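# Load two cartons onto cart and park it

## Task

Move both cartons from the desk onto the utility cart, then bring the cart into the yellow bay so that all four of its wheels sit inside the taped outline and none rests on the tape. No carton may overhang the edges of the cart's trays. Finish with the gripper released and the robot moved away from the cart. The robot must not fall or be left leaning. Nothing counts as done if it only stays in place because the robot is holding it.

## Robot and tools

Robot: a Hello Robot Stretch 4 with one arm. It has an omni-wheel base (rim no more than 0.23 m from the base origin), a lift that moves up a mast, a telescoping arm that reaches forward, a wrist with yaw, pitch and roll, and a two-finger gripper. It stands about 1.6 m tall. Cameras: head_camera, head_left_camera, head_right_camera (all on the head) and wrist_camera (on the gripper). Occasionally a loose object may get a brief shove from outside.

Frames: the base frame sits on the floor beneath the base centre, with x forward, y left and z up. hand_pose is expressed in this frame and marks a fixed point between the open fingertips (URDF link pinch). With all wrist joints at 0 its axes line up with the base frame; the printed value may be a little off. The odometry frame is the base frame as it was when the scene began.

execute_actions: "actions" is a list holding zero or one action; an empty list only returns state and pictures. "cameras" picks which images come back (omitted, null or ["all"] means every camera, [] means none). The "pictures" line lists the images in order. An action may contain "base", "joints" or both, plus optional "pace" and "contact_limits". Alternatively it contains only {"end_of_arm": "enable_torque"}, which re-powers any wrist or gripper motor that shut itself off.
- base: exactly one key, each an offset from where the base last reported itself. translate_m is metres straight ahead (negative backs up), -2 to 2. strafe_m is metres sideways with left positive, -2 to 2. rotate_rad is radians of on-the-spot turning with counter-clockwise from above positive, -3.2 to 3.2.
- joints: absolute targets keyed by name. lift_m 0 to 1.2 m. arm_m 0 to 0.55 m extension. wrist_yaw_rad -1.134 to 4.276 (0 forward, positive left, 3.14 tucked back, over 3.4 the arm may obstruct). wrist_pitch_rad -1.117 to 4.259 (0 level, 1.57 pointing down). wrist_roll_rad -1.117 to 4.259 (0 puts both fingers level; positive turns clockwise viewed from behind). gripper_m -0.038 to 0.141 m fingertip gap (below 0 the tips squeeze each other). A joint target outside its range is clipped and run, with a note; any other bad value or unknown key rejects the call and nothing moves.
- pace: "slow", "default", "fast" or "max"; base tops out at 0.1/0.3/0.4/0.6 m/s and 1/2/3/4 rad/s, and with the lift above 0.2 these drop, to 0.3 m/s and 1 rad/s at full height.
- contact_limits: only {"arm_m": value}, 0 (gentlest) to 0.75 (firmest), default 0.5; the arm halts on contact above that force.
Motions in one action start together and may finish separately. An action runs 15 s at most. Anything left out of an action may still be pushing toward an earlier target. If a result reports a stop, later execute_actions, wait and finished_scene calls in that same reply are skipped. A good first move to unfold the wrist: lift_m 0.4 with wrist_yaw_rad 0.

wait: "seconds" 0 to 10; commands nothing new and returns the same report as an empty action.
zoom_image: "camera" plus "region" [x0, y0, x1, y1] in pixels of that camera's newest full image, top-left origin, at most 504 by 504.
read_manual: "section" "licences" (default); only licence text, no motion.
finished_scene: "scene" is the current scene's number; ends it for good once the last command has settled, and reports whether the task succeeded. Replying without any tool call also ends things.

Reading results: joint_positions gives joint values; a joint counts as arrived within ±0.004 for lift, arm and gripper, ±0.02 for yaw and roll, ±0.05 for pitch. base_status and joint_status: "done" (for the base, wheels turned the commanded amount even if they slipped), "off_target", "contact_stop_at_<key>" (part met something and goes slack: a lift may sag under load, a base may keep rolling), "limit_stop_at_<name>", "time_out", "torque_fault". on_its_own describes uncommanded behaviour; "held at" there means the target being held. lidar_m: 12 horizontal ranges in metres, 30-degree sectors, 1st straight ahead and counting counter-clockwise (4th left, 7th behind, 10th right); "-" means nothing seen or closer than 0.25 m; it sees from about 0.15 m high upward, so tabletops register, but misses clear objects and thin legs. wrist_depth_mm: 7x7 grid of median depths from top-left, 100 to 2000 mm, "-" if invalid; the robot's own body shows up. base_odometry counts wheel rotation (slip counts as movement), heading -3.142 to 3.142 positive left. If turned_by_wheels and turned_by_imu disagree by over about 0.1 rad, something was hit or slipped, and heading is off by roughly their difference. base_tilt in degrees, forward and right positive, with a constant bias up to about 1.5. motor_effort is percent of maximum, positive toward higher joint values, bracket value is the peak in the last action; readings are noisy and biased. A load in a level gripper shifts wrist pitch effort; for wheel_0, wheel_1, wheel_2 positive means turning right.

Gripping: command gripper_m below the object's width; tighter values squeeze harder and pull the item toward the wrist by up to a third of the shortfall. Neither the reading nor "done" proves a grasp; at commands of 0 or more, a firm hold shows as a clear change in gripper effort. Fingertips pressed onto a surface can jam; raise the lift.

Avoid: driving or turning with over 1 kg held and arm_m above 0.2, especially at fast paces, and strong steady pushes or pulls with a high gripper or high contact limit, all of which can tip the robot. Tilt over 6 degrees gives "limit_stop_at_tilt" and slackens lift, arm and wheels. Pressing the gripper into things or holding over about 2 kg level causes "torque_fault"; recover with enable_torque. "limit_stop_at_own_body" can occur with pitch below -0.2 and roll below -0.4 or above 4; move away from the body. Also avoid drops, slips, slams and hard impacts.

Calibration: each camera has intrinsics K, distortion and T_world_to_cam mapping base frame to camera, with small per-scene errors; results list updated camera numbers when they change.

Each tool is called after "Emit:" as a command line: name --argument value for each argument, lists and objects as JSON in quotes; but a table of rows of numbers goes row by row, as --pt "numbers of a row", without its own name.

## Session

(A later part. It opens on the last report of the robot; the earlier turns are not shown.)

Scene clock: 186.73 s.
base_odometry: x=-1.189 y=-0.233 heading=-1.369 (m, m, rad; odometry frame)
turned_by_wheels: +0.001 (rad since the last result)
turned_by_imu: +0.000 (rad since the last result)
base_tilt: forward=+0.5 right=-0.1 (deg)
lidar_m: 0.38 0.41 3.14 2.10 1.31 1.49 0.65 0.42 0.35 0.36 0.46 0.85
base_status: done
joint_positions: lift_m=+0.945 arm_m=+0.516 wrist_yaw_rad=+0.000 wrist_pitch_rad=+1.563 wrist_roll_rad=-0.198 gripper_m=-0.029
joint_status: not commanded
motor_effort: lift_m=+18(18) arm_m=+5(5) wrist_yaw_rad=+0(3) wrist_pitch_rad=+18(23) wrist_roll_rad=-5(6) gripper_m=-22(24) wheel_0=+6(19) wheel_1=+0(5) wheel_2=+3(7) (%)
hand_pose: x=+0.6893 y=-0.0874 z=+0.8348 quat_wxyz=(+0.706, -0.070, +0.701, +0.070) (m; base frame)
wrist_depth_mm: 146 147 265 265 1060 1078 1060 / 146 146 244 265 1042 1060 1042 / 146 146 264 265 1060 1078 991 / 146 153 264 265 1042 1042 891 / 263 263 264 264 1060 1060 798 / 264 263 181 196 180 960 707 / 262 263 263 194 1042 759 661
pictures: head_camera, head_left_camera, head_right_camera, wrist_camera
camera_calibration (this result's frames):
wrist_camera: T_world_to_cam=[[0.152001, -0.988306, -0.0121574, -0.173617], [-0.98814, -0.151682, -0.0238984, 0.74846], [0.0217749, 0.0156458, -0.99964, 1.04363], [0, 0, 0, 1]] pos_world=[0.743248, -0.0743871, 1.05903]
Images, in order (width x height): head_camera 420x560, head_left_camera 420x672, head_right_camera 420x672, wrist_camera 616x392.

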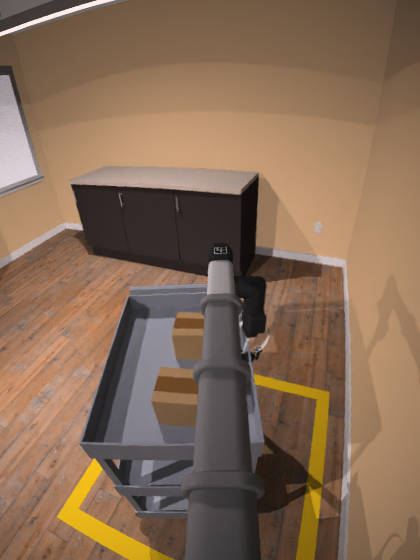

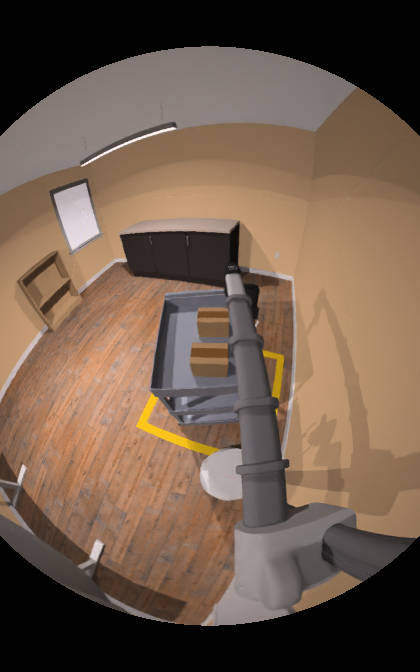

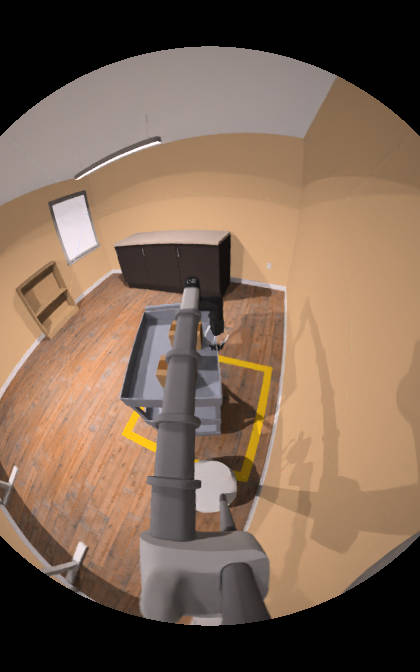

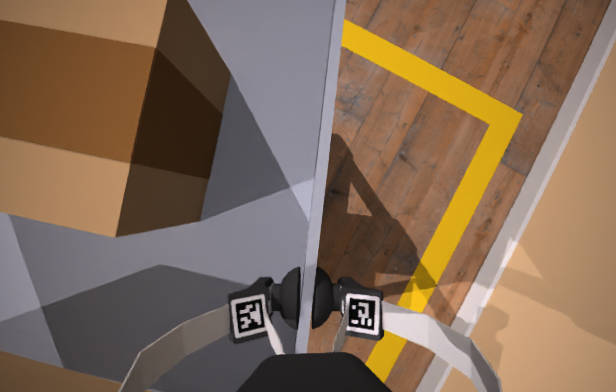

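Emit:
execute_actions --actions '[{"joints":{"gripper_m":0.06}}]' --cameras '[]'

Emit:
execute_actions --actions '[{"joints":{"lift_m":1.1},"pace":"fast"}]' --cameras '[]'

Emit:
execute_actions --actions '[{"base":{"strafe_m":0.8},"joints":{"arm_m":0.02},"pace":"fast"}]'

Scene clock: 192.90 s.
base_odometry: x=-1.189 y=-0.233 heading=-1.369 (m, m, rad; odometry frame)
turned_by_wheels: +0.000 (rad since the last result)
turned_by_imu: -0.002 (rad since the last result)
base_tilt: forward=+0.5 right=-0.1 (deg)
lidar_m: 0.37 0.40 3.15 2.11 1.31 1.49 0.65 0.43 0.35 0.36 0.44 0.86
base_status: not commanded
joint_positions: lift_m=+0.945 arm_m=+0.516 wrist_yaw_rad=+0.000 wrist_pitch_rad=+1.570 wrist_roll_rad=-0.200 gripper_m=+0.060
joint_status: all done
motor_effort: lift_m=+18(18) arm_m=+5(5) wrist_yaw_rad=+0(0) wrist_pitch_rad=+0(19) wrist_roll_rad=-1(7) gripper_m=-2(25) wheel_0=+3(6) wheel_1=-1(0) wheel_2=+2(4) (%)
hand_pose: x=+0.6873 y=-0.0874 z=+0.8348 quat_wxyz=(+0.704, -0.070, +0.703, +0.070) (m; base frame)
wrist_depth_mm: 145 146 265 264 1060 1060 1042 / 145 145 251 265 1042 1060 1060 / 146 147 263 263 1060 1042 960 / 146 157 264 264 1060 1060 878 / 263 264 264 264 1042 1060 788 / 263 264 194 265 189 960 707 / 262 264 263 142 1060 768 654
pictures: none
No camera images: the call's "cameras" was empty. Leave "cameras" out to get every camera's image.

Scene clock: 194.30 s.
base_odometry: x=-1.189 y=-0.233 heading=-1.369 (m, m, rad; odometry frame)
turned_by_wheels: +0.000 (rad since the last result)
turned_by_imu: +0.000 (rad since the last result)
base_tilt: forward=+0.6 right=-0.1 (deg)
lidar_m: 0.38 0.40 3.13 2.08 1.31 1.50 0.67 0.42 0.37 0.37 0.46 0.87
base_status: not commanded
joint_positions: lift_m=+1.100 arm_m=+0.516 wrist_yaw_rad=+0.000 wrist_pitch_rad=+1.570 wrist_roll_rad=-0.200 gripper_m=+0.060
joint_status: all done
motor_effort: lift_m=+24(22) arm_m=+5(5) wrist_yaw_rad=+1(0) wrist_pitch_rad=-1(0) wrist_roll_rad=-1(1) gripper_m=-4(0) wheel_0=+3(3) wheel_1=+0(0) wheel_2=+2(2) (%)
hand_pose: x=+0.6873 y=-0.0874 z=+0.9893 quat_wxyz=(+0.704, -0.070, +0.703, +0.070) (m; base frame)
wrist_depth_mm: 418 415 421 421 1182 1205 1205 / 300 300 345 421 1205 1205 1118 / 300 298 298 418 1205 1205 991 / 418 300 375 418 1205 1205 878 / 415 418 418 418 1205 1098 788 / 343 392 193 1229 189 960 715 / 298 300 418 142 1182 778 654
pictures: none
No camera images: the call's "cameras" was empty. Leave "cameras" out to get every camera's image.

Scene clock: 198.03 s.
base_odometry: x=-0.405 y=-0.072 heading=-1.369 (m, m, rad; odometry frame)
turned_by_wheels: +0.000 (rad since the last result)
turned_by_imu: +0.002 (rad since the last result)
base_tilt: forward=+0.5 right=-0.1 (deg)
lidar_m: 2.43 2.62 2.49 1.64 0.99 0.85 0.88 1.24 1.12 1.13 0.58 0.60
base_status: done
joint_positions: lift_m=+1.100 arm_m=+0.021 wrist_yaw_rad=+0.000 wrist_pitch_rad=+1.570 wrist_roll_rad=-0.200 gripper_m=+0.060
joint_status: all done
motor_effort: lift_m=+23(24) arm_m=-7(8) wrist_yaw_rad=+2(2) wrist_pitch_rad=-2(3) wrist_roll_rad=-1(2) gripper_m=-3(3) wheel_0=+0(9) wheel_1=+0(13) wheel_2=-1(2) (%)
hand_pose: x=+0.1922 y=-0.0874 z=+0.9894 quat_wxyz=(+0.704, -0.070, +0.703, +0.070) (m; base frame)
wrist_depth_mm: 1229 1229 1229 1205 1205 1060 741 / 1205 1205 1205 1205 1205 1060 750 / 1205 1205 1205 1205 1229 931 699 / 1205 1205 1229 1205 1205 1205 1229 / 1205 1229 991 1008 1229 1229 1205 / 1205 1205 194 991 189 1205 1205 / 1205 1182 1205 142 1205 1205 1205
pictures: head_camera, head_left_camera, head_right_camera, wrist_camera
camera_calibration (this result's frames):
wrist_camera: T_world_to_cam=[[0.15341, -0.988074, -0.0132479, -0.0953592], [-0.988055, -0.153182, -0.0167987, 0.253838], [0.014569, 0.0156667, -0.999771, 1.21046], [0, 0, 0, 1]] pos_world=[0.247799, -0.0743025, 1.21319]
Images, in order (width x height): head_camera 420x560, head_left_camera 420x672, head_right_camera 420x672, wrist_camera 616x392.

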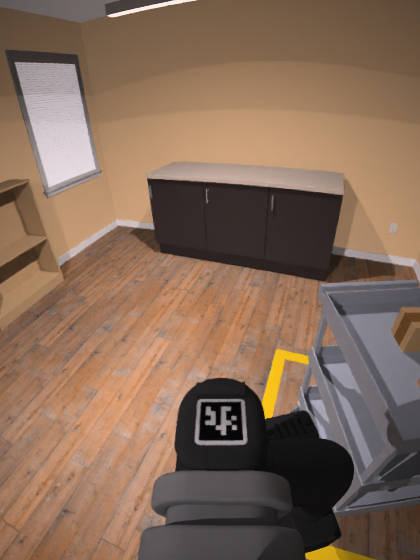

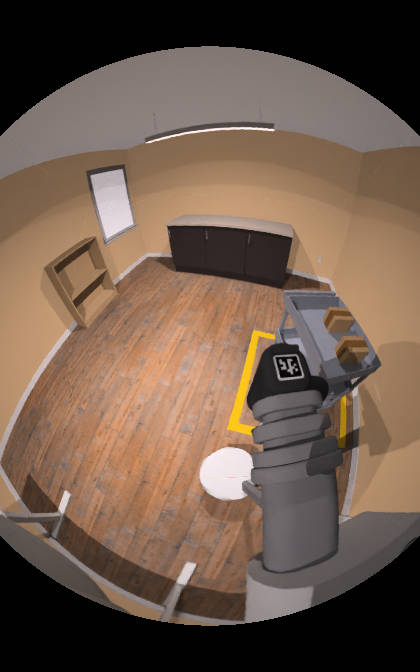

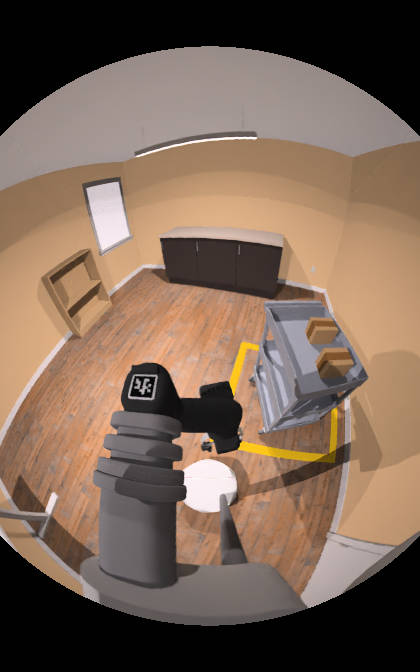

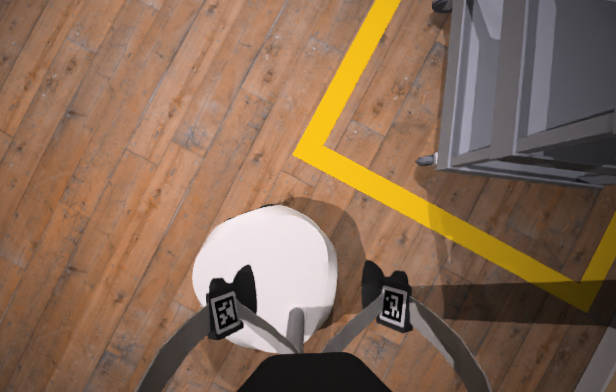

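Emit:
finished_scene --scene 2

The scene is finished: the task was done.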